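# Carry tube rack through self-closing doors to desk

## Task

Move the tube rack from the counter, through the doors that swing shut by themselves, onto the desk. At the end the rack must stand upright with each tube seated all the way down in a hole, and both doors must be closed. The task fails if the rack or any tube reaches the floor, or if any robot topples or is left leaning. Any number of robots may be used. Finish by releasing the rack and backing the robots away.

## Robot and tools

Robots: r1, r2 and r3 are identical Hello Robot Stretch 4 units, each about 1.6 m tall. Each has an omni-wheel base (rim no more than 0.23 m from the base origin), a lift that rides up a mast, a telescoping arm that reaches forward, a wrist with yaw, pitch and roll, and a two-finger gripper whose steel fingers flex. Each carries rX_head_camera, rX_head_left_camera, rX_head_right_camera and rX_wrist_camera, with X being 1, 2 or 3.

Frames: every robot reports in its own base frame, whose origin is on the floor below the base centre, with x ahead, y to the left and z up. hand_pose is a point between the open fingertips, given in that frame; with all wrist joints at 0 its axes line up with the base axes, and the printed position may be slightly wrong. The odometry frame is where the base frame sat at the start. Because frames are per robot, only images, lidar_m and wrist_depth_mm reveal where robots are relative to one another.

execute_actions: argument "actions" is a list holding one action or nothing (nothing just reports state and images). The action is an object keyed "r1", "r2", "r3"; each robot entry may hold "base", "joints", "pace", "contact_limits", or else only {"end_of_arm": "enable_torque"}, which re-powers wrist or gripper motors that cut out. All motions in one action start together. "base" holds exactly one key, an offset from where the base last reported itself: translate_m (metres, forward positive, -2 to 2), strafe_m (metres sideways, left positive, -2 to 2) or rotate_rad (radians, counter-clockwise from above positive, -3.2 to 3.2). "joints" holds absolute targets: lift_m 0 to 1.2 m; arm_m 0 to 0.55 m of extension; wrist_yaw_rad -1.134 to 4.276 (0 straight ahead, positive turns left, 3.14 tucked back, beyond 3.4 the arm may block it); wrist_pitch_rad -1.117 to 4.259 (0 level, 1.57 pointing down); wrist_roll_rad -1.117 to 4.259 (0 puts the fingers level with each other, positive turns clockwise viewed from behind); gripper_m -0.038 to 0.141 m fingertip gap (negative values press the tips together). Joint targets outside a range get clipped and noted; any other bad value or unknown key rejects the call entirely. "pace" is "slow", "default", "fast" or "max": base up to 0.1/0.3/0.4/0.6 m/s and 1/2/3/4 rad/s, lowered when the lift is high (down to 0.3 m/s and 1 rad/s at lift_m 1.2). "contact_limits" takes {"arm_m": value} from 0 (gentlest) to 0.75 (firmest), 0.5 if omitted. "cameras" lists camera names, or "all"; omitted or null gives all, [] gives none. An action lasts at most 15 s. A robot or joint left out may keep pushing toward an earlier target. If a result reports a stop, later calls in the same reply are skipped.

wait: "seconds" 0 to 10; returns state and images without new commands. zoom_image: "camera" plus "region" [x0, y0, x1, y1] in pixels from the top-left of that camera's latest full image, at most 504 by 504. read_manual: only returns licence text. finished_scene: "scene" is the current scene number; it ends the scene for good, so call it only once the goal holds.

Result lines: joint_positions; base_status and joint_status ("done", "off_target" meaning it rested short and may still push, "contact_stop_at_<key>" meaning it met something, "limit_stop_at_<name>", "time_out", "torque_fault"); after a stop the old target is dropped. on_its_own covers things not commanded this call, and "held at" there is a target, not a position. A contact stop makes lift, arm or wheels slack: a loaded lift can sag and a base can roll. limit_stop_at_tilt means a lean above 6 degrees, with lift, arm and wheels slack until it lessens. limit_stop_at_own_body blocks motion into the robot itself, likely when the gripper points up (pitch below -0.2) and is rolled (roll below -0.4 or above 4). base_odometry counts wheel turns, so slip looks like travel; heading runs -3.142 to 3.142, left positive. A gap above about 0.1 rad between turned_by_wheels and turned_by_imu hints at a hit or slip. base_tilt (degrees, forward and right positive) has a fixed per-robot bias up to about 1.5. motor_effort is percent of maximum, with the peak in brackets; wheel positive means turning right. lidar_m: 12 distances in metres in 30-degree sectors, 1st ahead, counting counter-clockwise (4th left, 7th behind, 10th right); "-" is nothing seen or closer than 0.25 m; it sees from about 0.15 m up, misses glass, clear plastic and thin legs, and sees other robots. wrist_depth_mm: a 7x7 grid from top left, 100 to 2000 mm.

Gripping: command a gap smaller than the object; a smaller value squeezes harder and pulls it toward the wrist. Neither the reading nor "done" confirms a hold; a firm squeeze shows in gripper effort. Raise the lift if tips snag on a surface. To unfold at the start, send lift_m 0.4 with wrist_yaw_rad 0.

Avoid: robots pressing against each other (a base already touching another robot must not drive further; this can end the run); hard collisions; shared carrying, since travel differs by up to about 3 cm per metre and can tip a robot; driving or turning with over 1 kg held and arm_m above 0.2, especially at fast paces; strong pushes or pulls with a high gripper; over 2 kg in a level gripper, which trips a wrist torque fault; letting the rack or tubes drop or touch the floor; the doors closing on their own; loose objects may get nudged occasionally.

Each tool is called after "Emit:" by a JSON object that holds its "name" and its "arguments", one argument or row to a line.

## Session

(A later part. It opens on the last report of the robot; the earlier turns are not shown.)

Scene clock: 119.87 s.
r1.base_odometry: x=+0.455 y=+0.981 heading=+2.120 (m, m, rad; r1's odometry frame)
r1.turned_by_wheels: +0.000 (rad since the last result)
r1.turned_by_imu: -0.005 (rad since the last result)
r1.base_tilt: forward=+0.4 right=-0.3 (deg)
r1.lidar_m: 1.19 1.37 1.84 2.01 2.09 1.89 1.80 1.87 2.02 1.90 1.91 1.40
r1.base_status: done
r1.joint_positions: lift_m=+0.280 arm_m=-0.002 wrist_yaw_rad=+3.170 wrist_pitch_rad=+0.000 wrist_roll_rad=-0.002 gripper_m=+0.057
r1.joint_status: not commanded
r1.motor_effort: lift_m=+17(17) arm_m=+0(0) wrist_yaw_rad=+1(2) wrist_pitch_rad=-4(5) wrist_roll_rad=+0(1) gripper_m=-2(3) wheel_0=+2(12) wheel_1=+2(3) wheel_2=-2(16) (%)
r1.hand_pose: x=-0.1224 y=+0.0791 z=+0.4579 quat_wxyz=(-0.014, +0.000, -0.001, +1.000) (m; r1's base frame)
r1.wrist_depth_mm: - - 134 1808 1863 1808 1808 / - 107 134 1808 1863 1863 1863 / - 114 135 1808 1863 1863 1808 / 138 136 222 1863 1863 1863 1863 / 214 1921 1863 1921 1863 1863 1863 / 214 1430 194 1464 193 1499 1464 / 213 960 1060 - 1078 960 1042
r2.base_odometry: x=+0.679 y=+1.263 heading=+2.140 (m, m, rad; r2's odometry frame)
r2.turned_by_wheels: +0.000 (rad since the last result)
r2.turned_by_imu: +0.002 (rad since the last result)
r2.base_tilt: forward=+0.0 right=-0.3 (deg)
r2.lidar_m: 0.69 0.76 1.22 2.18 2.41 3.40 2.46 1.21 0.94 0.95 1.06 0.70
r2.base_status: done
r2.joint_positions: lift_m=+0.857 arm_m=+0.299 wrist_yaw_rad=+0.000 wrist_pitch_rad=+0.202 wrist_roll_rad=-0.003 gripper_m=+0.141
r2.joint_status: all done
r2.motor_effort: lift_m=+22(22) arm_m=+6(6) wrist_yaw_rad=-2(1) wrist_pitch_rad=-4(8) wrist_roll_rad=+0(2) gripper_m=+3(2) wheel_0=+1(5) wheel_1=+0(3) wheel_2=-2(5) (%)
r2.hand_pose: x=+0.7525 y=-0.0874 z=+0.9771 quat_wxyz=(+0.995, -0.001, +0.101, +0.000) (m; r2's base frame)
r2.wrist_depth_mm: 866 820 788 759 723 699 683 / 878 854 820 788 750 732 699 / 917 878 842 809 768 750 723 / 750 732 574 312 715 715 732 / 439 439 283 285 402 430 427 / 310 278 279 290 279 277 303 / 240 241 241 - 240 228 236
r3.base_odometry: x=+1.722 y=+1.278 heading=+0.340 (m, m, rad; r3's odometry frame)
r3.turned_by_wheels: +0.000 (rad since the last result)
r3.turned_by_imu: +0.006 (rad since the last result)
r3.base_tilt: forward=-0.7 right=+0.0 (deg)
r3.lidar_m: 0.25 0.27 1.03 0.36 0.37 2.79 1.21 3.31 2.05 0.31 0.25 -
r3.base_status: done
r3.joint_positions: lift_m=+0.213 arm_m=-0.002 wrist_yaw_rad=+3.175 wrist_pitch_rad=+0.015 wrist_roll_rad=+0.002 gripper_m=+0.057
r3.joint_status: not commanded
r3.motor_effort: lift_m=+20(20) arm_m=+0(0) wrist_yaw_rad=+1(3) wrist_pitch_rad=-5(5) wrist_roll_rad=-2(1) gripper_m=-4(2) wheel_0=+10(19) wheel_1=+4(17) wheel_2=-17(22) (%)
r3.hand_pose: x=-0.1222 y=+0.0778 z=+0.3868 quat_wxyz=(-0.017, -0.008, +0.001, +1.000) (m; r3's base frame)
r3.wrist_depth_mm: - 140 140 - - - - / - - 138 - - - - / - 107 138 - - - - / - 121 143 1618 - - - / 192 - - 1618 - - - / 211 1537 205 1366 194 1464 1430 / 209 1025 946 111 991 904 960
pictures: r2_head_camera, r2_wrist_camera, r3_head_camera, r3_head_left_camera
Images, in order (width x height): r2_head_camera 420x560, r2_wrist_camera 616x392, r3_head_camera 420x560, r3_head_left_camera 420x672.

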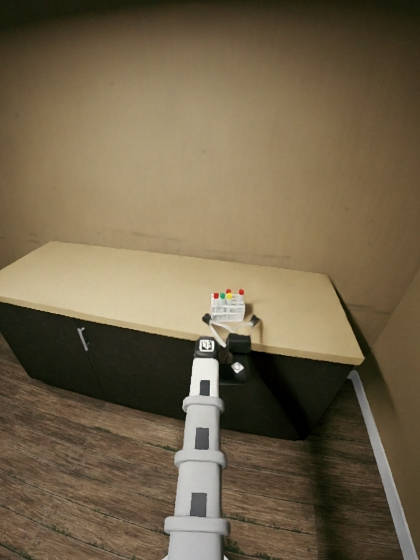

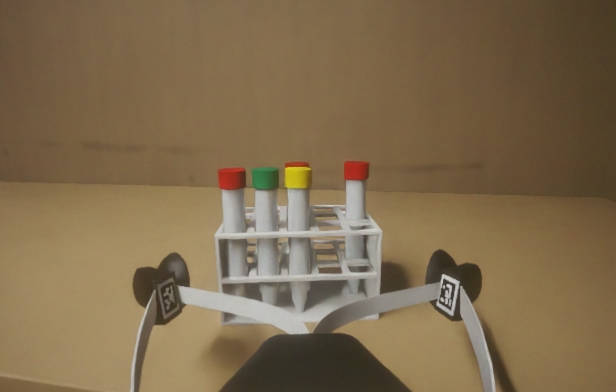

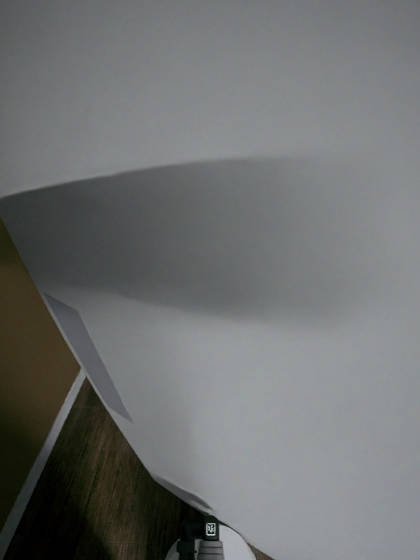

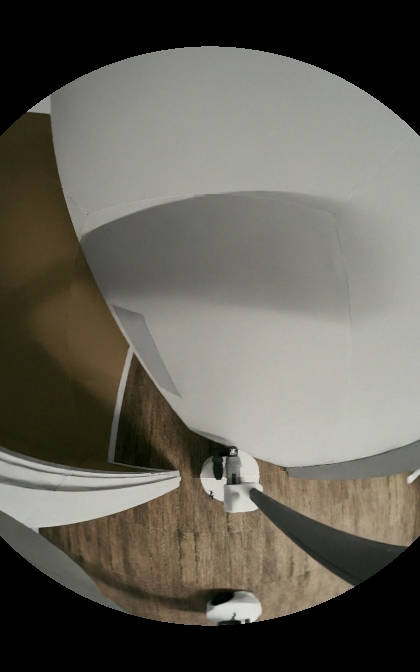

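Emit:
{"name": "execute_actions", "arguments": {
  "actions": [
    {"r2": {"joints": {"wrist_yaw_rad": 0.04, "arm_m": 0.36}, "pace": "slow", "contact_limits": {"arm_m": 0.1}}, "r3": {"base": {"translate_m": 0.6}, "pace": "default"}}
  ],
  "cameras": ["r2_wrist_camera", "r3_head_left_camera", "r3_head_camera", "r1_head_camera"]
}}

Scene clock: 130.53 s.
r1.base_odometry: x=+0.455 y=+0.981 heading=+2.120 (m, m, rad; r1's odometry frame)
r1.turned_by_wheels: +0.000 (rad since the last result)
r1.turned_by_imu: -0.002 (rad since the last result)
r1.base_tilt: forward=+0.3 right=-0.3 (deg)
r1.lidar_m: 1.54 1.36 1.83 2.02 2.12 1.90 1.81 1.87 2.01 1.91 1.87 1.38
r1.base_status: not commanded
r1.joint_positions: lift_m=+0.280 arm_m=-0.002 wrist_yaw_rad=+3.170 wrist_pitch_rad=+0.000 wrist_roll_rad=-0.002 gripper_m=+0.057
r1.joint_status: not commanded
r1.motor_effort: lift_m=+18(17) arm_m=+0(0) wrist_yaw_rad=+2(1) wrist_pitch_rad=-6(6) wrist_roll_rad=-1(2) gripper_m=-4(2) wheel_0=+2(2) wheel_1=+2(2) wheel_2=-1(1) (%)
r1.hand_pose: x=-0.1224 y=+0.0791 z=+0.4579 quat_wxyz=(-0.014, +0.000, -0.001, +1.000) (m; r1's base frame)
r1.wrist_depth_mm: - - 134 1863 1863 1808 1756 / - 107 134 1863 1863 1863 1808 / - 114 135 1808 1863 1863 1863 / 138 136 222 1863 1863 1808 1863 / 214 1983 1921 1863 1808 1863 1808 / 215 1397 194 1499 192 1430 1430 / 214 976 1060 - 1078 960 1042
r2.base_odometry: x=+0.679 y=+1.263 heading=+2.140 (m, m, rad; r2's odometry frame)
r2.turned_by_wheels: +0.000 (rad since the last result)
r2.turned_by_imu: +0.002 (rad since the last result)
r2.base_tilt: forward=+0.0 right=-0.2 (deg)
r2.lidar_m: 0.70 0.78 1.20 2.16 2.38 3.43 2.45 1.20 0.96 0.95 1.04 0.70
r2.base_status: not commanded
r2.joint_positions: lift_m=+0.857 arm_m=+0.359 wrist_yaw_rad=+0.040 wrist_pitch_rad=+0.202 wrist_roll_rad=-0.003 gripper_m=+0.141
r2.joint_status: all done
r2.motor_effort: lift_m=+22(22) arm_m=+6(5) wrist_yaw_rad=+0(3) wrist_pitch_rad=-4(4) wrist_roll_rad=-1(1) gripper_m=+1(0) wheel_0=+1(1) wheel_1=+0(0) wheel_2=-2(2) (%)
r2.contact_limits: arm_m 0.1
r2.hand_pose: x=+0.8157 y=-0.0761 z=+0.9771 quat_wxyz=(+0.995, -0.003, +0.101, +0.020) (m; r2's base frame)
r2.wrist_depth_mm: 831 788 741 707 668 640 615 / 842 809 768 732 699 661 640 / 904 842 788 759 715 683 654 / 750 741 574 574 640 691 661 / 436 436 221 218 260 430 424 / 310 279 223 221 230 276 304 / 239 240 230 - 235 228 236
r3.base_odometry: x=+2.288 y=+1.477 heading=+0.340 (m, m, rad; r3's odometry frame)
r3.turned_by_wheels: +0.000 (rad since the last result)
r3.turned_by_imu: +0.000 (rad since the last result)
r3.base_tilt: forward=-0.6 right=+0.0 (deg)
r3.lidar_m: 1.72 1.51 1.06 1.01 0.85 0.69 1.79 0.51 0.27 0.25 1.39 0.25
r3.base_status: done
r3.joint_positions: lift_m=+0.213 arm_m=-0.002 wrist_yaw_rad=+3.175 wrist_pitch_rad=+0.015 wrist_roll_rad=+0.002 gripper_m=+0.057
r3.joint_status: not commanded
r3.motor_effort: lift_m=+20(20) arm_m=+0(0) wrist_yaw_rad=+1(2) wrist_pitch_rad=-5(6) wrist_roll_rad=-3(2) gripper_m=-6(3) wheel_0=+8(16) wheel_1=-3(11) wheel_2=-2(32) (%)
r3.hand_pose: x=-0.1222 y=+0.0778 z=+0.3868 quat_wxyz=(-0.017, -0.008, +0.001, +1.000) (m; r3's base frame)
r3.wrist_depth_mm: - 140 140 - - 715 691 / - - 139 - - 723 676 / - 107 138 - - 732 676 / - 121 142 - - 741 668 / 193 - - - - 732 676 / 211 1576 206 1499 194 715 676 / 209 1025 946 111 991 661 676
pictures: r1_head_camera, r2_wrist_camera, r3_head_camera, r3_head_left_camera
Images, in order (width x height): r1_head_camera 420x560, r2_wrist_camera 616x392, r3_head_camera 420x560, r3_head_left_camera 420x672.

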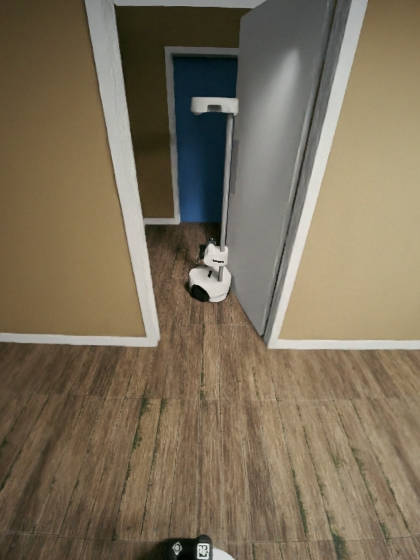

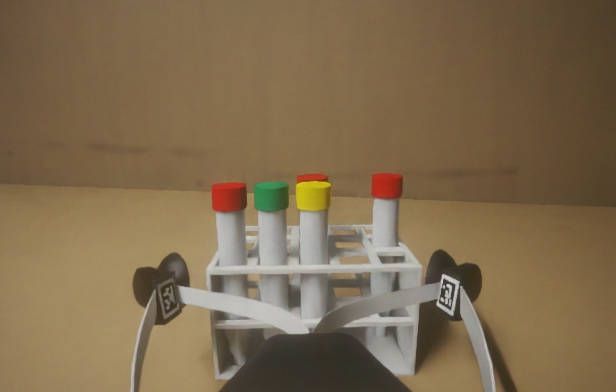

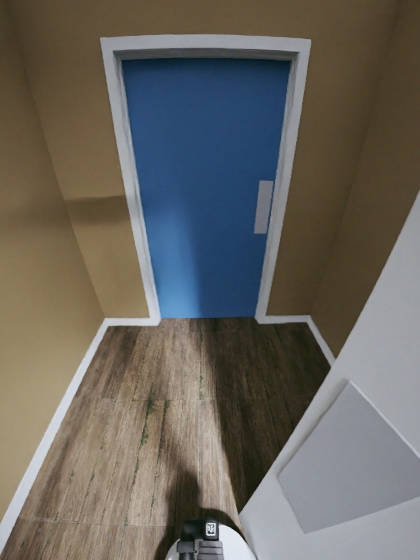

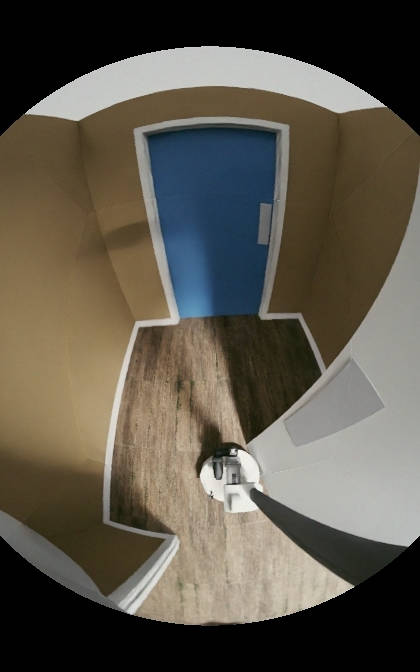

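Emit:
{"name": "execute_actions", "arguments": {
  "actions": [
    {"r2": {"joints": {"lift_m": 0.842, "arm_m": 0.37}, "pace": "slow", "contact_limits": {"arm_m": 0.1}}, "r3": {"base": {"strafe_m": -0.45}, "pace": "default"}, "r1": {"base": {"translate_m": 0.6}, "pace": "default"}}
  ],
  "cameras": ["r2_wrist_camera", "r3_head_right_camera", "r1_head_camera"]
}}

Scene clock: 174.63 s.
r1.base_odometry: x=+0.141 y=+1.493 heading=+2.120 (m, m, rad; r1's odometry frame)
r1.turned_by_wheels: +0.000 (rad since the last result)
r1.turned_by_imu: -0.010 (rad since the last result)
r1.base_tilt: forward=+0.3 right=-0.3 (deg)
r1.lidar_m: 0.96 0.81 1.01 2.02 2.10 2.54 2.39 2.48 2.00 1.89 1.05 0.86
r1.base_status: done
r1.joint_positions: lift_m=+0.280 arm_m=-0.002 wrist_yaw_rad=+3.170 wrist_pitch_rad=+0.000 wrist_roll_rad=-0.002 gripper_m=+0.057
r1.joint_status: not commanded
r1.motor_effort: lift_m=+18(18) arm_m=+0(0) wrist_yaw_rad=+1(1) wrist_pitch_rad=-6(6) wrist_roll_rad=-1(0) gripper_m=-3(4) wheel_0=+2(3) wheel_1=+2(8) wheel_2=-1(11) (%)
r1.hand_pose: x=-0.1224 y=+0.0791 z=+0.4579 quat_wxyz=(-0.014, +0.000, -0.001, +1.000) (m; r1's base frame)
r1.wrist_depth_mm: - - 133 - - - - / - 107 134 - - - - / - 114 135 - - - - / 138 136 222 - - - - / 215 - - - - - - / 214 1464 195 1464 193 1464 1464 / 214 976 1042 - 1078 991 1042
r2.base_odometry: x=+0.679 y=+1.263 heading=+2.140 (m, m, rad; r2's odometry frame)
r2.turned_by_wheels: +0.000 (rad since the last result)
r2.turned_by_imu: +0.004 (rad since the last result)
r2.base_tilt: forward=+0.0 right=-0.3 (deg)
r2.lidar_m: 0.68 0.76 1.19 2.17 2.42 3.41 2.46 1.20 0.96 0.94 1.05 0.69
r2.base_status: not commanded
r2.joint_positions: lift_m=+0.842 arm_m=+0.369 wrist_yaw_rad=+0.040 wrist_pitch_rad=+0.202 wrist_roll_rad=-0.003 gripper_m=+0.141
r2.joint_status: all done
r2.motor_effort: lift_m=+16(23) arm_m=+6(6) wrist_yaw_rad=+0(1) wrist_pitch_rad=-5(4) wrist_roll_rad=-2(1) gripper_m=+3(3) wheel_0=+1(1) wheel_1=+0(0) wheel_2=-2(2) (%)
r2.contact_limits: arm_m 0.1
r2.hand_pose: x=+0.8257 y=-0.0761 z=+0.9625 quat_wxyz=(+0.995, -0.003, +0.101, +0.020) (m; r2's base frame)
r2.wrist_depth_mm: 820 768 723 699 661 634 609 / 842 798 750 715 691 654 627 / 878 831 788 732 707 676 640 / 676 668 525 200 580 654 654 / 399 397 208 206 231 389 389 / 283 255 212 208 229 252 277 / 218 219 216 - 214 208 220
r3.base_odometry: x=+1.984 y=+1.676 heading=+0.970 (m, m, rad; r3's odometry frame)
r3.turned_by_wheels: +0.630 (rad since the last result)
r3.turned_by_imu: +0.704 (rad since the last result)
r3.base_tilt: forward=-0.7 right=+0.0 (deg)
r3.lidar_m: 0.72 0.58 0.56 0.36 0.30 0.26 1.05 0.44 0.25 1.79 2.02 1.50
r3.base_status: strafe_m contact_stop (by the wheels' count: +0.348 of -0.450)
r3.joint_positions: lift_m=+0.213 arm_m=-0.002 wrist_yaw_rad=+3.175 wrist_pitch_rad=+0.015 wrist_roll_rad=+0.002 gripper_m=+0.057
r3.joint_status: not commanded
r3.on_its_own: the wheels are slack since a contact_stop
r3.motor_effort: lift_m=+20(22) arm_m=+0(0) wrist_yaw_rad=+1(6) wrist_pitch_rad=-6(8) wrist_roll_rad=-2(1) gripper_m=-3(6) wheel_0=+0(34) wheel_1=+0(33) wheel_2=+0(10) (%)
r3.hand_pose: x=-0.1222 y=+0.0778 z=+0.3867 quat_wxyz=(-0.017, -0.008, +0.001, +1.000) (m; r3's base frame)
r3.wrist_depth_mm: - 140 140 - - 314 283 / - - 138 - 1397 314 285 / - 107 138 - 1430 315 283 / - 121 143 - 1160 314 286 / 191 904 - - 1336 315 286 / 211 1008 205 1499 193 315 286 / 208 960 946 111 347 301 285
pictures: r1_head_camera, r2_wrist_camera, r3_head_right_camera
Images, in order (width x height): r1_head_camera 420x560, r2_wrist_camera 616x392, r3_head_right_camera 420x672.

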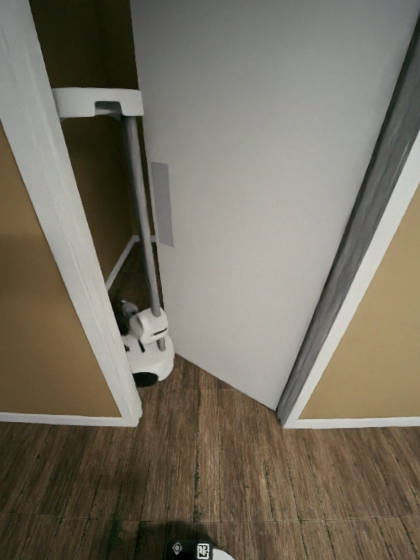

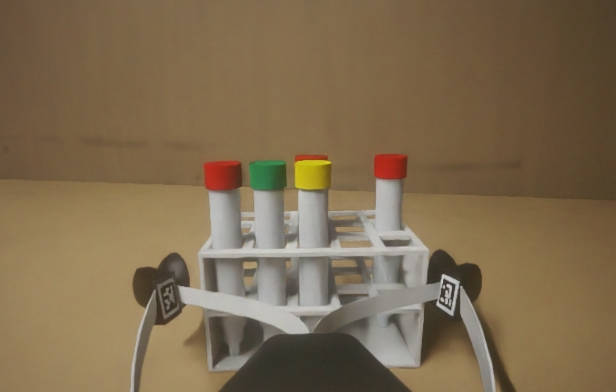

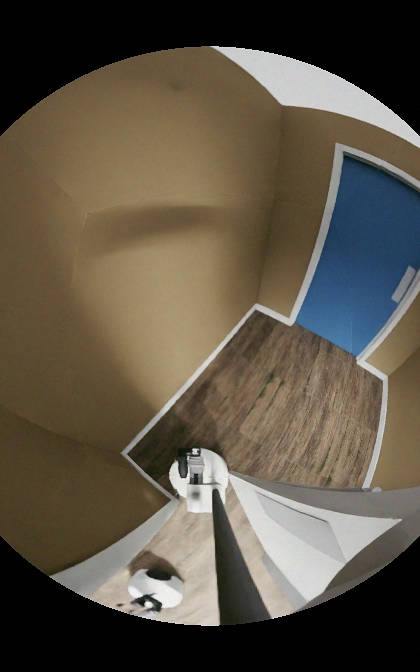

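Emit:
{"name": "execute_actions", "arguments": {
  "actions": [
    {"r2": {"joints": {"gripper_m": 0.075}}, "r3": {"base": {"rotate_rad": -0.72}, "pace": "default"}, "r1": {"base": {"strafe_m": 0.05}}}
  ],
  "cameras": ["r2_wrist_camera", "r3_head_right_camera"]
}}

Scene clock: 183.50 s.
r1.base_odometry: x=+0.099 y=+1.467 heading=+2.120 (m, m, rad; r1's odometry frame)
r1.turned_by_wheels: +0.000 (rad since the last result)
r1.turned_by_imu: -0.003 (rad since the last result)
r1.base_tilt: forward=+0.3 right=-0.4 (deg)
r1.lidar_m: 0.77 0.79 0.99 1.99 2.06 2.55 2.38 2.50 2.06 1.96 1.06 0.83
r1.base_status: done
r1.joint_positions: lift_m=+0.280 arm_m=-0.002 wrist_yaw_rad=+3.170 wrist_pitch_rad=+0.000 wrist_roll_rad=-0.002 gripper_m=+0.057
r1.joint_status: not commanded
r1.motor_effort: lift_m=+18(18) arm_m=+0(0) wrist_yaw_rad=+1(1) wrist_pitch_rad=-5(7) wrist_roll_rad=+0(1) gripper_m=-2(2) wheel_0=+0(15) wheel_1=+1(10) wheel_2=+0(4) (%)
r1.hand_pose: x=-0.1224 y=+0.0791 z=+0.4579 quat_wxyz=(-0.014, +0.000, -0.001, +1.000) (m; r1's base frame)
r1.wrist_depth_mm: - - 133 - - - - / - 107 134 - - - - / - 114 135 - - - - / 138 137 222 - - - - / 215 - - - - - - / 214 1397 194 1464 193 1499 1464 / 214 960 1060 - 1078 960 1042
r2.base_odometry: x=+0.679 y=+1.263 heading=+2.140 (m, m, rad; r2's odometry frame)
r2.turned_by_wheels: +0.000 (rad since the last result)
r2.turned_by_imu: +0.002 (rad since the last result)
r2.base_tilt: forward=+0.1 right=-0.2 (deg)
r2.lidar_m: 0.69 0.76 1.20 2.16 2.38 3.43 2.45 1.19 0.95 0.96 1.07 0.71
r2.base_status: not commanded
r2.joint_positions: lift_m=+0.842 arm_m=+0.369 wrist_yaw_rad=+0.040 wrist_pitch_rad=+0.203 wrist_roll_rad=-0.003 gripper_m=+0.075
r2.joint_status: all done
r2.motor_effort: lift_m=+16(16) arm_m=+6(6) wrist_yaw_rad=-1(1) wrist_pitch_rad=-8(7) wrist_roll_rad=-1(0) gripper_m=-18(16) wheel_0=+1(1) wheel_1=+0(1) wheel_2=-3(2) (%)
r2.hand_pose: x=+0.8257 y=-0.0761 z=+0.9622 quat_wxyz=(+0.995, -0.003, +0.101, +0.020) (m; r2's base frame)
r2.wrist_depth_mm: 809 778 741 699 668 640 609 / 831 798 759 723 683 654 627 / 878 831 788 750 707 668 647 / 668 668 183 186 569 647 661 / 397 397 191 191 220 387 382 / 282 186 191 197 213 182 276 / 217 208 201 - 200 214 218
r3.base_odometry: x=+1.876 y=+1.774 heading=+0.656 (m, m, rad; r3's odometry frame)
r3.turned_by_wheels: -0.314 (rad since the last result)
r3.turned_by_imu: -0.314 (rad since the last result)
r3.base_tilt: forward=-0.7 right=+0.0 (deg)
r3.lidar_m: 0.79 0.48 0.42 0.40 0.25 0.25 0.25 0.25 0.53 1.64 1.97 1.97
r3.base_status: rotate_rad contact_stop (by the wheels' count: -0.314 of -0.720)
r3.joint_positions: lift_m=+0.213 arm_m=-0.002 wrist_yaw_rad=+3.175 wrist_pitch_rad=+0.015 wrist_roll_rad=+0.002 gripper_m=+0.057
r3.joint_status: not commanded
r3.on_its_own: the wheels are slack since a contact_stop
r3.motor_effort: lift_m=+20(20) arm_m=+0(0) wrist_yaw_rad=+1(2) wrist_pitch_rad=-5(6) wrist_roll_rad=-4(2) gripper_m=-5(1) wheel_0=+0(10) wheel_1=+0(9) wheel_2=+0(34) (%)
r3.hand_pose: x=-0.1222 y=+0.0778 z=+0.3867 quat_wxyz=(-0.017, -0.008, +0.001, +1.000) (m; r3's base frame)
r3.wrist_depth_mm: - 140 140 332 301 276 256 / - - 138 334 303 276 257 / - 107 138 324 301 276 257 / - 121 143 330 303 277 257 / 192 407 359 334 298 276 258 / 212 424 205 330 195 272 257 / 209 427 357 111 294 265 256
pictures: r2_wrist_camera, r3_head_right_camera
Images, in order (width x height): r2_wrist_camera 616x392, r3_head_right_camera 420x672.

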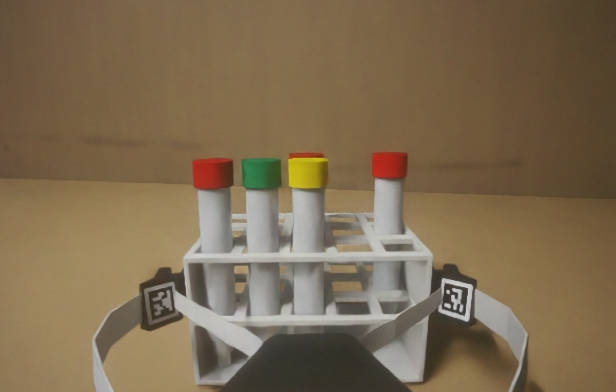

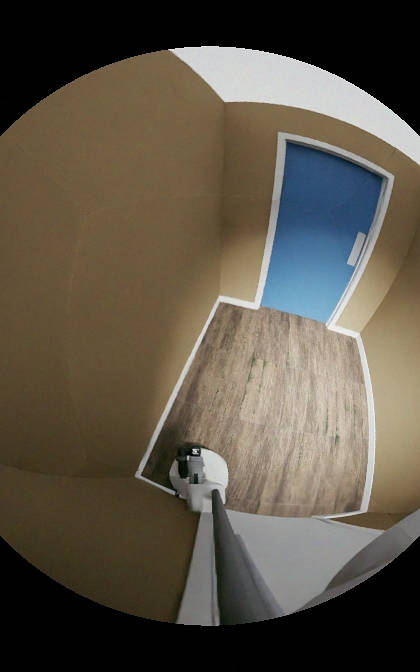

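Emit:
{"name": "execute_actions", "arguments": {
  "actions": [
    {"r2": {"joints": {"lift_m": 0.89}, "pace": "slow"}, "r3": {"base": {"translate_m": 0.2}, "pace": "default"}, "r1": {"base": {"translate_m": 0.45}}}
  ],
  "cameras": ["r2_wrist_camera"]
}}

Emit:
{"name": "execute_actions", "arguments": {
  "actions": [
    {"r2": {"joints": {"arm_m": 0.0}, "pace": "slow"}, "r3": {"base": {"rotate_rad": -0.74}, "pace": "default"}}
  ],
  "cameras": ["r2_wrist_camera", "r3_head_camera"]
}}

Scene clock: 191.97 s.
r1.base_odometry: x=-0.136 y=+1.851 heading=+2.121 (m, m, rad; r1's odometry frame)
r1.turned_by_wheels: +0.000 (rad since the last result)
r1.turned_by_imu: -0.005 (rad since the last result)
r1.base_tilt: forward=+0.4 right=-0.3 (deg)
r1.lidar_m: 0.32 0.36 0.45 1.01 2.07 2.82 2.87 2.93 2.03 1.17 0.51 0.35
r1.base_status: done
r1.joint_positions: lift_m=+0.280 arm_m=-0.002 wrist_yaw_rad=+3.170 wrist_pitch_rad=+0.000 wrist_roll_rad=-0.002 gripper_m=+0.057
r1.joint_status: not commanded
r1.motor_effort: lift_m=+17(18) arm_m=+1(0) wrist_yaw_rad=+1(1) wrist_pitch_rad=-6(7) wrist_roll_rad=-1(1) gripper_m=-2(3) wheel_0=+2(7) wheel_1=+3(9) wheel_2=+0(10) (%)
r1.hand_pose: x=-0.1224 y=+0.0791 z=+0.4579 quat_wxyz=(-0.014, +0.000, -0.001, +1.000) (m; r1's base frame)
r1.wrist_depth_mm: - - 133 - - - - / - 107 134 - - - - / - 114 135 - - - - / 138 136 221 - - - - / 214 - - - - - - / 216 1430 193 1464 193 1499 1430 / 213 976 1060 - 1078 960 1025
r2.base_odometry: x=+0.679 y=+1.263 heading=+2.140 (m, m, rad; r2's odometry frame)
r2.turned_by_wheels: +0.000 (rad since the last result)
r2.turned_by_imu: +0.002 (rad since the last result)
r2.base_tilt: forward=+0.0 right=-0.2 (deg)
r2.lidar_m: 0.70 0.77 1.20 2.16 2.40 3.41 2.43 1.19 0.95 0.94 1.06 0.70
r2.base_status: not commanded
r2.joint_positions: lift_m=+0.890 arm_m=+0.369 wrist_yaw_rad=+0.040 wrist_pitch_rad=+0.203 wrist_roll_rad=-0.003 gripper_m=+0.075
r2.joint_status: all done
r2.motor_effort: lift_m=+22(24) arm_m=+6(6) wrist_yaw_rad=-1(1) wrist_pitch_rad=-8(9) wrist_roll_rad=-1(0) gripper_m=-17(14) wheel_0=+1(1) wheel_1=+0(0) wheel_2=-2(2) (%)
r2.hand_pose: x=+0.8257 y=-0.0761 z=+1.0097 quat_wxyz=(+0.995, -0.003, +0.102, +0.020) (m; r2's base frame)
r2.wrist_depth_mm: 820 768 732 699 661 634 615 / 842 798 759 715 683 647 621 / 866 820 788 741 707 668 640 / 904 842 183 185 715 691 668 / 525 521 191 191 219 508 508 / 368 186 191 197 213 182 362 / 287 273 205 - 210 283 282
r3.base_odometry: x=+2.035 y=+1.896 heading=+0.656 (m, m, rad; r3's odometry frame)
r3.turned_by_wheels: +0.000 (rad since the last result)
r3.turned_by_imu: +0.001 (rad since the last result)
r3.base_tilt: forward=-0.7 right=+0.0 (deg)
r3.lidar_m: 0.67 0.43 0.37 0.36 0.44 0.39 0.40 0.44 1.01 1.70 2.08 1.79
r3.base_status: done
r3.joint_positions: lift_m=+0.213 arm_m=-0.002 wrist_yaw_rad=+3.175 wrist_pitch_rad=+0.015 wrist_roll_rad=+0.002 gripper_m=+0.057
r3.joint_status: not commanded
r3.motor_effort: lift_m=+21(21) arm_m=+0(0) wrist_yaw_rad=+1(1) wrist_pitch_rad=-5(6) wrist_roll_rad=+0(3) gripper_m=-5(3) wheel_0=-1(4) wheel_1=+1(9) wheel_2=+0(8) (%)
r3.hand_pose: x=-0.1222 y=+0.0778 z=+0.3867 quat_wxyz=(-0.017, -0.008, +0.001, +1.000) (m; r3's base frame)
r3.wrist_depth_mm: - 140 140 539 488 445 413 / - - 138 544 488 442 415 / - 107 138 525 492 445 413 / - 121 143 535 492 449 418 / 192 661 603 539 484 449 415 / 211 691 206 530 194 442 415 / 209 691 597 111 473 430 415
pictures: r2_wrist_camera
Images, in order (width x height): r2_wrist_camera 616x392.

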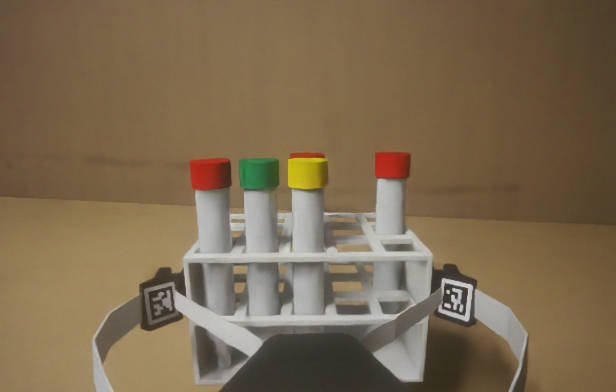

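Scene clock: 196.93 s.
r1.base_odometry: x=-0.136 y=+1.851 heading=+2.121 (m, m, rad; r1's odometry frame)
r1.turned_by_wheels: +0.000 (rad since the last result)
r1.turned_by_imu: -0.002 (rad since the last result)
r1.base_tilt: forward=+0.4 right=-0.4 (deg)
r1.lidar_m: 0.33 0.36 0.44 1.01 2.07 2.81 2.85 2.97 2.03 1.17 0.51 0.35
r1.base_status: not commanded
r1.joint_positions: lift_m=+0.280 arm_m=-0.002 wrist_yaw_rad=+3.170 wrist_pitch_rad=+0.000 wrist_roll_rad=-0.002 gripper_m=+0.057
r1.joint_status: not commanded
r1.motor_effort: lift_m=+17(18) arm_m=+0(0) wrist_yaw_rad=+1(1) wrist_pitch_rad=-6(8) wrist_roll_rad=-2(1) gripper_m=-1(2) wheel_0=+2(2) wheel_1=+3(3) wheel_2=+0(0) (%)
r1.hand_pose: x=-0.1224 y=+0.0791 z=+0.4579 quat_wxyz=(-0.014, +0.000, -0.001, +1.000) (m; r1's base frame)
r1.wrist_depth_mm: - - 134 - - - - / - 107 134 - - - - / - 114 135 - - - - / 138 136 221 - - - - / 215 - - - - - - / 215 1430 194 1464 192 1464 1464 / 213 960 1060 - 1078 960 1060
r2.base_odometry: x=+0.679 y=+1.263 heading=+2.140 (m, m, rad; r2's odometry frame)
r2.turned_by_wheels: +0.000 (rad since the last result)
r2.turned_by_imu: +0.001 (rad since the last result)
r2.base_tilt: forward=+0.0 right=-0.2 (deg)
r2.lidar_m: 0.41 0.78 1.20 2.17 2.41 3.42 2.44 1.19 0.96 0.95 1.04 0.70
r2.base_status: not commanded
r2.joint_positions: lift_m=+0.890 arm_m=+0.004 wrist_yaw_rad=+0.040 wrist_pitch_rad=+0.204 wrist_roll_rad=-0.003 gripper_m=+0.075
r2.joint_status: all done
joint sent to its limit — the command would take r2.arm_m past its lower limit, so that joint was sent only as far as its limit.
r2.motor_effort: lift_m=+22(22) arm_m=-6(5) wrist_yaw_rad=+0(0) wrist_pitch_rad=-8(8) wrist_roll_rad=-1(2) gripper_m=-16(18) wheel_0=+1(1) wheel_1=+1(1) wheel_2=-2(2) (%)
r2.hand_pose: x=+0.4602 y=-0.0761 z=+1.0096 quat_wxyz=(+0.995, -0.003, +0.102, +0.020) (m; r2's base frame)
r2.wrist_depth_mm: 1205 1118 1078 1025 991 946 917 / 1229 1182 1118 1078 1025 960 931 / 1308 1255 1160 1078 1042 1008 960 / 904 904 183 185 768 854 960 / 609 574 191 191 218 517 508 / 640 186 191 196 213 182 455 / 668 621 204 - 210 496 480
r3.base_odometry: x=+2.035 y=+1.896 heading=-0.084 (m, m, rad; r3's odometry frame)
r3.turned_by_wheels: -0.740 (rad since the last result)
r3.turned_by_imu: -0.743 (rad since the last result)
r3.base_tilt: forward=-0.7 right=+0.0 (deg)
r3.lidar_m: 1.92 0.99 0.47 0.38 0.36 0.40 0.41 0.39 0.41 0.68 1.69 1.86
r3.base_status: done
r3.joint_positions: lift_m=+0.213 arm_m=-0.002 wrist_yaw_rad=+3.175 wrist_pitch_rad=+0.015 wrist_roll_rad=+0.002 gripper_m=+0.057
r3.joint_status: not commanded
r3.motor_effort: lift_m=+20(21) arm_m=+0(0) wrist_yaw_rad=+2(2) wrist_pitch_rad=-7(6) wrist_roll_rad=-3(2) gripper_m=-2(5) wheel_0=+0(5) wheel_1=+1(10) wheel_2=+1(6) (%)
r3.hand_pose: x=-0.1222 y=+0.0778 z=+0.3867 quat_wxyz=(-0.017, -0.008, +0.001, +1.000) (m; r3's base frame)
r3.wrist_depth_mm: - 140 139 585 615 452 364 / - - 139 580 615 449 359 / - 107 138 585 615 455 359 / - 121 143 585 621 459 364 / 192 492 539 591 609 459 364 / 211 500 206 580 194 439 364 / 209 496 539 111 585 407 368
pictures: r2_wrist_camera, r3_head_camera
Images, in order (width x height): r2_wrist_camera 616x392, r3_head_camera 420x560.

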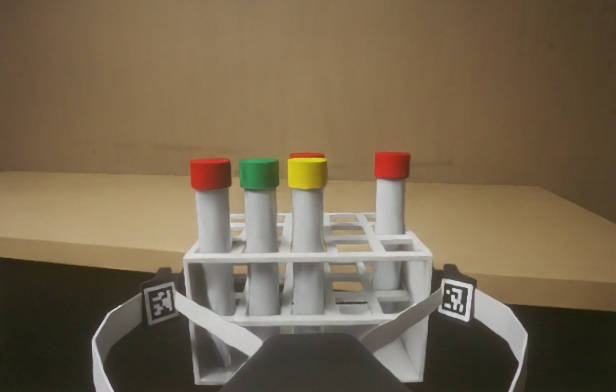

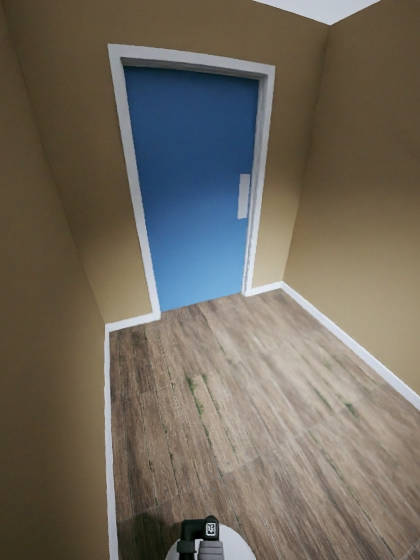

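Emit:
{"name": "execute_actions", "arguments": {
  "actions": [
    {"r2": {"base": {"rotate_rad": -1.72}, "pace": "slow"}, "r3": {"base": {"translate_m": 1.45}, "pace": "fast"}, "r1": {"base": {"translate_m": 0.4}, "pace": "slow"}}
  ],
  "cameras": ["r2_wrist_camera", "r2_head_right_camera"]
}}

Emit:
{"name": "execute_actions", "arguments": {
  "actions": [
    {"r3": {"base": {"rotate_rad": 0.35}, "pace": "fast"}, "r1": {"base": {"translate_m": 0.1}, "pace": "slow"}}
  ],
  "cameras": ["r3_head_camera", "r3_head_right_camera"]
}}

Scene clock: 210.33 s.
r1.base_odometry: x=-0.345 y=+2.191 heading=+2.120 (m, m, rad; r1's odometry frame)
r1.turned_by_wheels: +0.000 (rad since the last result)
r1.turned_by_imu: -0.004 (rad since the last result)
r1.base_tilt: forward=+0.3 right=-0.3 (deg)
r1.lidar_m: 0.25 0.27 0.99 0.35 0.34 2.77 3.29 3.35 2.09 0.28 0.25 -
r1.base_status: done
r1.joint_positions: lift_m=+0.280 arm_m=-0.002 wrist_yaw_rad=+3.170 wrist_pitch_rad=+0.000 wrist_roll_rad=-0.002 gripper_m=+0.057
r1.joint_status: not commanded
r1.motor_effort: lift_m=+17(18) arm_m=+0(0) wrist_yaw_rad=+1(2) wrist_pitch_rad=-7(6) wrist_roll_rad=-2(2) gripper_m=-4(4) wheel_0=+10(17) wheel_1=+5(14) wheel_2=-19(29) (%)
r1.hand_pose: x=-0.1224 y=+0.0791 z=+0.4580 quat_wxyz=(-0.014, +0.000, -0.001, +1.000) (m; r1's base frame)
r1.wrist_depth_mm: - - 134 - - - - / - 107 134 - - - - / - 114 135 - - - - / 138 136 222 - - - - / 214 - - - - - - / 215 1430 194 1499 193 1499 1464 / 215 960 1042 - 1078 960 1042
r2.base_odometry: x=+0.679 y=+1.263 heading=+0.420 (m, m, rad; r2's odometry frame)
r2.turned_by_wheels: -1.720 (rad since the last result)
r2.turned_by_imu: -1.707 (rad since the last result)
r2.base_tilt: forward=+0.0 right=-0.2 (deg)
r2.lidar_m: 0.41 0.99 0.72 0.69 0.71 1.00 2.16 2.27 3.11 3.38 1.27 1.01
r2.base_status: done
r2.joint_positions: lift_m=+0.890 arm_m=+0.004 wrist_yaw_rad=+0.040 wrist_pitch_rad=+0.204 wrist_roll_rad=-0.003 gripper_m=+0.075
r2.joint_status: not commanded
r2.motor_effort: lift_m=+22(22) arm_m=-6(6) wrist_yaw_rad=-1(1) wrist_pitch_rad=-8(9) wrist_roll_rad=-1(1) gripper_m=-17(16) wheel_0=+2(6) wheel_1=+0(3) wheel_2=+1(5) (%)
r2.hand_pose: x=+0.4602 y=-0.0761 z=+1.0097 quat_wxyz=(+0.995, -0.003, +0.102, +0.020) (m; r2's base frame)
r2.wrist_depth_mm: 691 683 676 661 654 640 640 / 723 715 699 691 676 676 668 / 732 732 715 707 699 691 691 / 768 759 183 186 723 715 715 / 798 788 190 191 220 741 741 / 842 186 191 197 213 183 768 / 866 842 204 - 210 798 798
r3.base_odometry: x=+3.480 y=+1.775 heading=-0.084 (m, m, rad; r3's odometry frame)
r3.turned_by_wheels: +0.000 (rad since the last result)
r3.turned_by_imu: +0.004 (rad since the last result)
r3.base_tilt: forward=-0.7 right=+0.0 (deg)
r3.lidar_m: 0.54 0.53 0.57 0.77 0.93 1.01 1.35 1.33 1.46 1.15 1.14 0.68
r3.base_status: done
r3.joint_positions: lift_m=+0.213 arm_m=-0.002 wrist_yaw_rad=+3.175 wrist_pitch_rad=+0.015 wrist_roll_rad=+0.002 gripper_m=+0.057
r3.joint_status: not commanded
r3.motor_effort: lift_m=+20(21) arm_m=+0(0) wrist_yaw_rad=+2(2) wrist_pitch_rad=-6(6) wrist_roll_rad=-2(3) gripper_m=-2(2) wheel_0=+0(7) wheel_1=-1(7) wheel_2=+1(11) (%)
r3.hand_pose: x=-0.1222 y=+0.0778 z=+0.3867 quat_wxyz=(-0.017, -0.008, +0.001, +1.000) (m; r3's base frame)
r3.wrist_depth_mm: - 140 140 - 1661 1160 931 / - - 138 - 1661 1182 931 / - 107 138 - 1661 1160 931 / - 121 143 - 1708 1205 917 / 191 1537 1499 - 1618 1205 946 / 211 1537 206 1499 194 1160 946 / 209 1008 960 111 1008 904 904
pictures: r2_head_right_camera, r2_wrist_camera
Images, in order (width x height): r2_head_right_camera 420x672, r2_wrist_camera 616x392.

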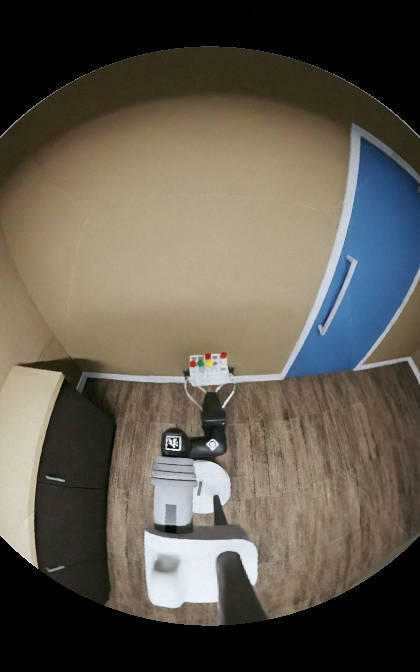

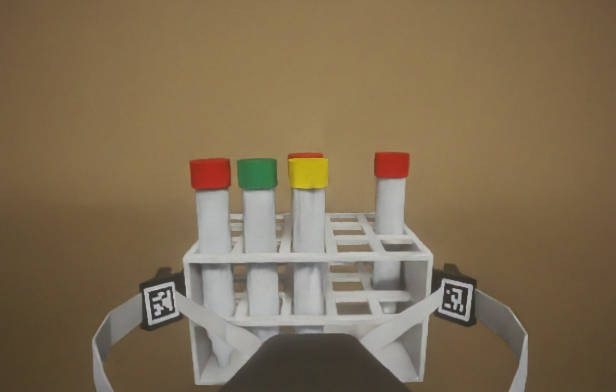

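Scene clock: 212.60 s.
r1.base_odometry: x=-0.397 y=+2.276 heading=+2.120 (m, m, rad; r1's odometry frame)
r1.turned_by_wheels: -0.001 (rad since the last result)
r1.turned_by_imu: -0.003 (rad since the last result)
r1.base_tilt: forward=+0.3 right=-0.4 (deg)
r1.lidar_m: 0.25 0.35 1.01 0.38 0.37 2.82 3.39 2.88 0.50 0.25 0.25 -
r1.base_status: done
r1.joint_positions: lift_m=+0.280 arm_m=-0.002 wrist_yaw_rad=+3.170 wrist_pitch_rad=+0.000 wrist_roll_rad=-0.002 gripper_m=+0.057
r1.joint_status: not commanded
r1.motor_effort: lift_m=+18(18) arm_m=+1(0) wrist_yaw_rad=+1(0) wrist_pitch_rad=-7(6) wrist_roll_rad=+0(0) gripper_m=-3(3) wheel_0=+11(19) wheel_1=+1(5) wheel_2=-20(28) (%)
r1.hand_pose: x=-0.1224 y=+0.0791 z=+0.4580 quat_wxyz=(-0.014, +0.000, -0.001, +1.000) (m; r1's base frame)
r1.wrist_depth_mm: - - 133 - - - - / - 107 134 - - - - / - 113 135 - - - - / 138 136 222 - - - - / 216 - - - - - - / 215 1430 195 1464 193 1499 1430 / 215 960 1060 - 1078 960 1042
r2.base_odometry: x=+0.679 y=+1.263 heading=+0.420 (m, m, rad; r2's odometry frame)
r2.turned_by_wheels: +0.000 (rad since the last result)
r2.turned_by_imu: +0.001 (rad since the last result)
r2.base_tilt: forward=+0.0 right=-0.3 (deg)
r2.lidar_m: 0.42 0.99 0.73 0.68 0.74 1.00 2.16 2.28 3.14 3.38 1.25 1.00
r2.base_status: not commanded
r2.joint_positions: lift_m=+0.890 arm_m=+0.004 wrist_yaw_rad=+0.040 wrist_pitch_rad=+0.204 wrist_roll_rad=-0.003 gripper_m=+0.075
r2.joint_status: not commanded
r2.motor_effort: lift_m=+22(22) arm_m=-6(6) wrist_yaw_rad=-1(1) wrist_pitch_rad=-8(9) wrist_roll_rad=-2(1) gripper_m=-21(17) wheel_0=+2(2) wheel_1=+0(0) wheel_2=+1(1) (%)
r2.hand_pose: x=+0.4602 y=-0.0761 z=+1.0097 quat_wxyz=(+0.995, -0.003, +0.102, +0.020) (m; r2's base frame)
r2.wrist_depth_mm: 691 683 668 668 654 647 647 / 715 715 707 691 683 676 668 / 741 732 723 715 699 699 691 / 768 759 183 186 723 723 715 / 798 788 191 191 220 750 741 / 842 186 191 196 212 182 768 / 866 854 205 - 209 809 798
r3.base_odometry: x=+3.480 y=+1.775 heading=+0.266 (m, m, rad; r3's odometry frame)
r3.turned_by_wheels: +0.350 (rad since the last result)
r3.turned_by_imu: +0.352 (rad since the last result)
r3.base_tilt: forward=-0.7 right=+0.0 (deg)
r3.lidar_m: 0.51 0.56 0.61 0.93 0.95 1.29 1.22 1.68 1.20 1.12 0.76 0.57
r3.base_status: done
r3.joint_positions: lift_m=+0.213 arm_m=-0.002 wrist_yaw_rad=+3.175 wrist_pitch_rad=+0.015 wrist_roll_rad=+0.002 gripper_m=+0.057
r3.joint_status: not commanded
r3.motor_effort: lift_m=+20(21) arm_m=+0(0) wrist_yaw_rad=+0(1) wrist_pitch_rad=-5(6) wrist_roll_rad=-2(2) gripper_m=-6(5) wheel_0=-1(6) wheel_1=+1(9) wheel_2=+0(8) (%)
r3.hand_pose: x=-0.1222 y=+0.0778 z=+0.3867 quat_wxyz=(-0.017, -0.008, +0.001, +1.000) (m; r3's base frame)
r3.wrist_depth_mm: - 140 140 1464 1863 1863 1308 / - - 139 1397 1863 1921 1281 / - 107 138 1336 1921 1863 1281 / - 121 143 1430 1863 1863 1308 / 192 1921 1808 1464 1921 1863 1281 / 211 1576 205 1366 193 1464 1255 / 209 1025 960 111 991 904 976
pictures: r3_head_camera, r3_head_right_camera
Images, in order (width x height): r3_head_camera 420x560, r3_head_right_camera 420x672.

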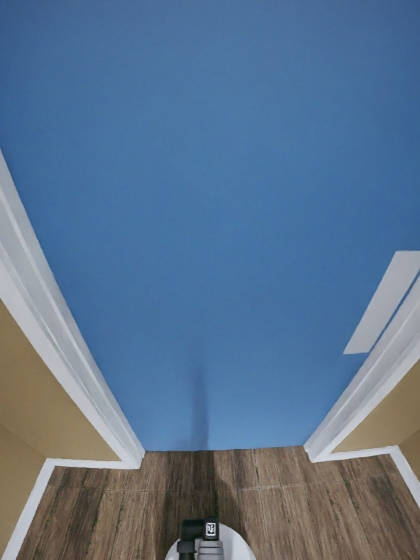

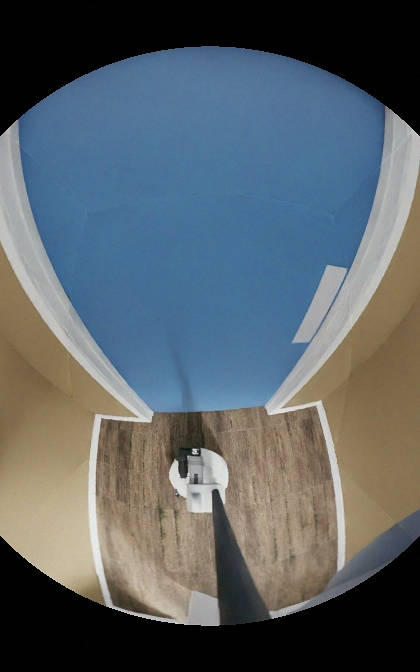

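Emit:
{"name": "execute_actions", "arguments": {
  "actions": [
    {"r3": {"base": {"strafe_m": -0.26}, "pace": "fast"}, "r1": {"base": {"translate_m": 0.12}, "pace": "slow"}}
  ],
  "cameras": []
}}

Emit:
{"name": "execute_actions", "arguments": {
  "actions": [
    {"r3": {"base": {"translate_m": 0.25}, "pace": "default"}, "r1": {"base": {"translate_m": 0.12}, "pace": "slow"}}
  ],
  "cameras": []
}}

Emit:
{"name": "execute_actions", "arguments": {
  "actions": [
    {"r3": {"base": {"translate_m": 0.4}, "pace": "slow"}, "r1": {"base": {"translate_m": 0.36}, "pace": "slow"}}
  ],
  "cameras": ["r3_head_left_camera", "r1_head_right_camera"]
}}

Scene clock: 221.70 s.
r1.base_odometry: x=-0.460 y=+2.377 heading=+2.119 (m, m, rad; r1's odometry frame)
r1.turned_by_wheels: +0.000 (rad since the last result)
r1.turned_by_imu: -0.005 (rad since the last result)
r1.base_tilt: forward=+0.2 right=-0.3 (deg)
r1.lidar_m: 0.25 1.43 1.02 0.91 0.43 3.47 3.52 2.91 0.36 0.25 - 0.25
r1.base_status: done
r1.joint_positions: lift_m=+0.280 arm_m=-0.002 wrist_yaw_rad=+3.170 wrist_pitch_rad=+0.000 wrist_roll_rad=-0.002 gripper_m=+0.057
r1.joint_status: not commanded
r1.motor_effort: lift_m=+18(17) arm_m=+0(0) wrist_yaw_rad=+1(0) wrist_pitch_rad=-6(6) wrist_roll_rad=+1(1) gripper_m=-2(2) wheel_0=+12(8) wheel_1=+2(5) wheel_2=-17(24) (%)
r1.hand_pose: x=-0.1224 y=+0.0791 z=+0.4580 quat_wxyz=(-0.014, +0.000, -0.001, +1.000) (m; r1's base frame)
r1.wrist_depth_mm: - - 133 - - - - / - 107 134 - - - - / - 114 135 - - - - / 138 136 223 - - - - / 214 - - - - - 427 / 214 1397 194 1464 193 1464 415 / 214 960 1060 - 1078 976 407
r2.base_odometry: x=+0.679 y=+1.263 heading=+0.420 (m, m, rad; r2's odometry frame)
r2.turned_by_wheels: +0.000 (rad since the last result)
r2.turned_by_imu: +0.002 (rad since the last result)
r2.base_tilt: forward=+0.0 right=-0.2 (deg)
r2.lidar_m: 0.41 0.99 0.72 0.68 0.71 1.01 2.17 2.27 3.13 3.39 1.26 1.01
r2.base_status: not commanded
r2.joint_positions: lift_m=+0.890 arm_m=+0.004 wrist_yaw_rad=+0.040 wrist_pitch_rad=+0.204 wrist_roll_rad=-0.003 gripper_m=+0.075
r2.joint_status: not commanded
r2.motor_effort: lift_m=+22(22) arm_m=-6(6) wrist_yaw_rad=-1(0) wrist_pitch_rad=-9(8) wrist_roll_rad=-1(1) gripper_m=-15(18) wheel_0=+2(2) wheel_1=+0(0) wheel_2=+1(1) (%)
r2.hand_pose: x=+0.4602 y=-0.0761 z=+1.0097 quat_wxyz=(+0.995, -0.003, +0.102, +0.020) (m; r2's base frame)
r2.wrist_depth_mm: 699 683 676 668 654 647 647 / 715 699 699 691 676 683 676 / 741 732 723 707 699 691 691 / 768 750 183 185 732 723 707 / 798 798 191 191 219 741 741 / 831 186 191 197 213 183 759 / 866 866 205 - 210 809 798
r3.base_odometry: x=+3.548 y=+1.524 heading=+0.266 (m, m, rad; r3's odometry frame)
r3.turned_by_wheels: +0.000 (rad since the last result)
r3.turned_by_imu: +0.000 (rad since the last result)
r3.base_tilt: forward=-0.7 right=+0.0 (deg)
r3.lidar_m: 0.53 0.55 0.75 1.18 1.23 1.64 1.09 1.32 0.94 0.87 0.70 0.57
r3.base_status: done
r3.joint_positions: lift_m=+0.213 arm_m=-0.002 wrist_yaw_rad=+3.175 wrist_pitch_rad=+0.015 wrist_roll_rad=+0.002 gripper_m=+0.057
r3.joint_status: not commanded
r3.motor_effort: lift_m=+20(21) arm_m=+0(0) wrist_yaw_rad=+1(1) wrist_pitch_rad=-4(6) wrist_roll_rad=-2(1) gripper_m=-2(5) wheel_0=-1(9) wheel_1=+0(14) wheel_2=+0(1) (%)
r3.hand_pose: x=-0.1222 y=+0.0778 z=+0.3867 quat_wxyz=(-0.017, -0.008, +0.001, +1.000) (m; r3's base frame)
r3.wrist_depth_mm: - 140 140 1464 1921 1863 1618 / - - 139 1499 1863 1863 1708 / - 107 139 1397 1863 1863 1708 / - 121 143 1430 1863 1863 1661 / 192 1708 1863 1499 1537 1863 1661 / 211 1576 205 1397 194 1464 1464 / 209 1025 946 111 976 891 991
pictures: none
No camera images: the call's "cameras" was empty. Leave "cameras" out to get every camera's image.

Scene clock: 224.17 s.
r1.base_odometry: x=-0.522 y=+2.479 heading=+2.119 (m, m, rad; r1's odometry frame)
r1.turned_by_wheels: +0.000 (rad since the last result)
r1.turned_by_imu: -0.002 (rad since the last result)
r1.base_tilt: forward=+0.3 right=-0.2 (deg)
r1.lidar_m: 0.29 1.46 1.03 0.97 0.47 0.51 3.65 3.71 0.30 0.25 - 0.25
r1.base_status: done
r1.joint_positions: lift_m=+0.280 arm_m=-0.002 wrist_yaw_rad=+3.170 wrist_pitch_rad=+0.000 wrist_roll_rad=-0.002 gripper_m=+0.057
r1.joint_status: not commanded
r1.motor_effort: lift_m=+17(18) arm_m=+0(0) wrist_yaw_rad=+1(0) wrist_pitch_rad=-4(8) wrist_roll_rad=+0(1) gripper_m=-4(2) wheel_0=+10(13) wheel_1=-1(5) wheel_2=-12(20) (%)
r1.hand_pose: x=-0.1224 y=+0.0791 z=+0.4580 quat_wxyz=(-0.014, +0.000, -0.001, +1.000) (m; r1's base frame)
r1.wrist_depth_mm: - - 134 - - - 427 / - 107 134 - - - 430 / - 114 135 - - - 430 / 138 136 221 - - - 430 / 214 - - - - - 430 / 214 1430 194 1464 193 1366 430 / 214 976 1078 - 1078 492 427
r2.base_odometry: x=+0.679 y=+1.263 heading=+0.420 (m, m, rad; r2's odometry frame)
r2.turned_by_wheels: +0.000 (rad since the last result)
r2.turned_by_imu: +0.001 (rad since the last result)
r2.base_tilt: forward=+0.0 right=-0.2 (deg)
r2.lidar_m: 0.40 0.99 0.72 0.69 0.74 1.02 2.16 2.29 3.14 3.36 1.22 1.01
r2.base_status: not commanded
r2.joint_positions: lift_m=+0.890 arm_m=+0.004 wrist_yaw_rad=+0.040 wrist_pitch_rad=+0.204 wrist_roll_rad=-0.003 gripper_m=+0.075
r2.joint_status: not commanded
r2.motor_effort: lift_m=+22(22) arm_m=-6(6) wrist_yaw_rad=-1(1) wrist_pitch_rad=-9(8) wrist_roll_rad=-1(2) gripper_m=-18(16) wheel_0=+2(2) wheel_1=+0(0) wheel_2=+1(1) (%)
r2.hand_pose: x=+0.4602 y=-0.0761 z=+1.0097 quat_wxyz=(+0.995, -0.003, +0.102, +0.020) (m; r2's base frame)
r2.wrist_depth_mm: 699 683 676 668 661 654 654 / 723 707 699 691 683 668 661 / 741 732 723 715 707 691 691 / 778 759 183 185 715 732 707 / 798 788 191 191 219 750 741 / 842 186 191 196 213 183 768 / 854 854 204 - 209 809 798
r3.base_odometry: x=+3.790 y=+1.590 heading=+0.266 (m, m, rad; r3's odometry frame)
r3.turned_by_wheels: +0.000 (rad since the last result)
r3.turned_by_imu: +0.001 (rad since the last result)
r3.base_tilt: forward=-0.7 right=+0.0 (deg)
r3.lidar_m: 0.29 0.30 0.41 0.72 1.25 1.64 1.26 1.30 0.91 0.86 0.39 0.30
r3.base_status: done
r3.joint_positions: lift_m=+0.213 arm_m=-0.002 wrist_yaw_rad=+3.175 wrist_pitch_rad=+0.015 wrist_roll_rad=+0.002 gripper_m=+0.057
r3.joint_status: not commanded
r3.motor_effort: lift_m=+21(20) arm_m=+0(0) wrist_yaw_rad=+0(1) wrist_pitch_rad=-6(5) wrist_roll_rad=-3(3) gripper_m=-1(4) wheel_0=+0(4) wheel_1=+0(6) wheel_2=+2(9) (%)
r3.hand_pose: x=-0.1222 y=+0.0778 z=+0.3867 quat_wxyz=(-0.017, -0.008, +0.001, +1.000) (m; r3's base frame)
r3.wrist_depth_mm: - 140 140 1661 - - 1661 / - - 139 1618 - - 1708 / - 107 138 1464 - - 1708 / - 121 143 1499 - - 1708 / 192 1708 - 1661 - - 1708 / 211 1576 206 1397 194 1464 1430 / 208 1025 960 111 991 904 991
pictures: none
No camera images: the call's "cameras" was empty. Leave "cameras" out to get every camera's image.

Scene clock: 229.47 s.
r1.base_odometry: x=-0.710 y=+2.786 heading=+2.119 (m, m, rad; r1's odometry frame)
r1.turned_by_wheels: +0.000 (rad since the last result)
r1.turned_by_imu: -0.004 (rad since the last result)
r1.base_tilt: forward=+0.2 right=-0.4 (deg)
r1.lidar_m: 1.53 1.47 1.03 0.98 0.98 0.76 4.04 0.50 0.25 0.25 1.17 1.51
r1.base_status: done
r1.joint_positions: lift_m=+0.280 arm_m=-0.002 wrist_yaw_rad=+3.170 wrist_pitch_rad=+0.000 wrist_roll_rad=-0.002 gripper_m=+0.057
r1.joint_status: not commanded
r1.motor_effort: lift_m=+17(18) arm_m=+0(0) wrist_yaw_rad=+0(2) wrist_pitch_rad=-6(5) wrist_roll_rad=-2(1) gripper_m=-1(3) wheel_0=+9(17) wheel_1=+0(3) wheel_2=-8(20) (%)
r1.hand_pose: x=-0.1224 y=+0.0791 z=+0.4580 quat_wxyz=(-0.014, +0.000, -0.001, +1.000) (m; r1's base frame)
r1.wrist_depth_mm: - - 133 - - 768 768 / - 107 134 - - 768 768 / - 114 135 - - 768 768 / 138 136 222 - - 778 778 / 214 - - - - 788 778 / 214 1397 193 1464 193 778 788 / 214 917 1060 - 1008 778 788
r2.base_odometry: x=+0.679 y=+1.263 heading=+0.420 (m, m, rad; r2's odometry frame)
r2.turned_by_wheels: +0.000 (rad since the last result)
r2.turned_by_imu: +0.001 (rad since the last result)
r2.base_tilt: forward=+0.0 right=-0.3 (deg)
r2.lidar_m: 0.41 1.01 0.72 0.68 0.73 1.01 2.15 2.26 3.13 3.39 1.05 1.01
r2.base_status: not commanded
r2.joint_positions: lift_m=+0.890 arm_m=+0.004 wrist_yaw_rad=+0.040 wrist_pitch_rad=+0.204 wrist_roll_rad=-0.003 gripper_m=+0.075
r2.joint_status: not commanded
r2.motor_effort: lift_m=+22(22) arm_m=-6(6) wrist_yaw_rad=+0(1) wrist_pitch_rad=-9(8) wrist_roll_rad=+0(0) gripper_m=-20(18) wheel_0=+2(2) wheel_1=+0(0) wheel_2=+1(1) (%)
r2.hand_pose: x=+0.4602 y=-0.0761 z=+1.0097 quat_wxyz=(+0.995, -0.003, +0.102, +0.020) (m; r2's base frame)
r2.wrist_depth_mm: 699 683 676 676 654 647 647 / 715 707 699 691 691 668 668 / 741 741 723 707 707 707 691 / 768 768 183 185 715 715 707 / 788 788 191 191 219 741 741 / 831 186 191 196 213 183 768 / 866 854 204 - 210 809 798
r3.base_odometry: x=+4.175 y=+1.695 heading=+0.267 (m, m, rad; r3's odometry frame)
r3.turned_by_wheels: +0.000 (rad since the last result)
r3.turned_by_imu: +0.020 (rad since the last result)
r3.base_tilt: forward=-0.8 right=+0.0 (deg)
r3.lidar_m: 0.25 - 0.25 0.33 0.69 1.72 1.51 1.25 0.32 0.32 1.09 0.28
r3.base_status: done
r3.joint_positions: lift_m=+0.213 arm_m=-0.002 wrist_yaw_rad=+3.195 wrist_pitch_rad=+0.015 wrist_roll_rad=+0.002 gripper_m=+0.057
r3.joint_status: not commanded
r3.on_its_own: wrist_yaw_rad is at rest, and its effort (-55) is outside its rest range (-13 to +13)
r3.motor_effort: lift_m=+21(21) arm_m=+1(1) wrist_yaw_rad=-55(72) wrist_pitch_rad=-6(6) wrist_roll_rad=-2(1) gripper_m=-2(4) wheel_0=+7(22) wheel_1=+13(20) wheel_2=-14(22) (%)
r3.hand_pose: x=-0.1238 y=+0.0720 z=+0.3867 quat_wxyz=(-0.026, -0.008, +0.001, +1.000) (m; r3's base frame)
r3.wrist_depth_mm: - 140 139 - - - 1756 / - - 137 1863 - - 1808 / - 104 137 1708 - - 1863 / - 119 139 1863 - - 1863 / 188 1618 - 1921 - - 1808 / 202 1499 205 1537 194 1499 1430 / 201 1025 960 111 991 904 976
pictures: r1_head_right_camera, r3_head_left_camera
Images, in order (width x height): r1_head_right_camera 420x672, r3_head_left_camera 420x672.

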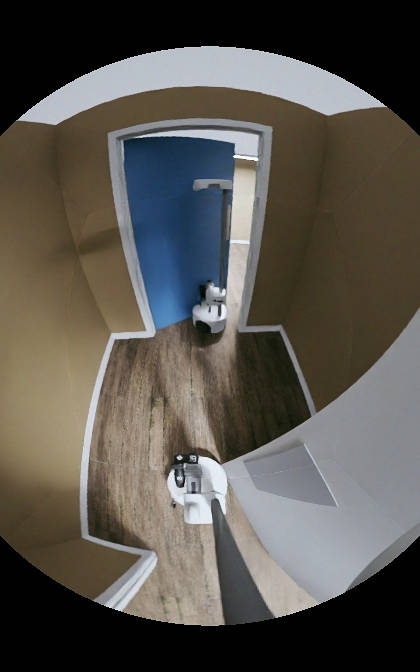

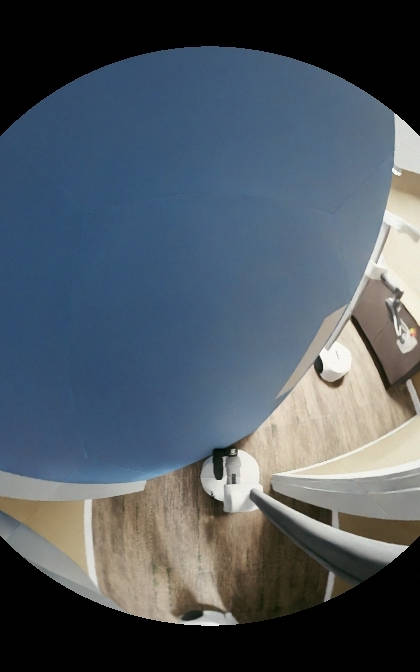

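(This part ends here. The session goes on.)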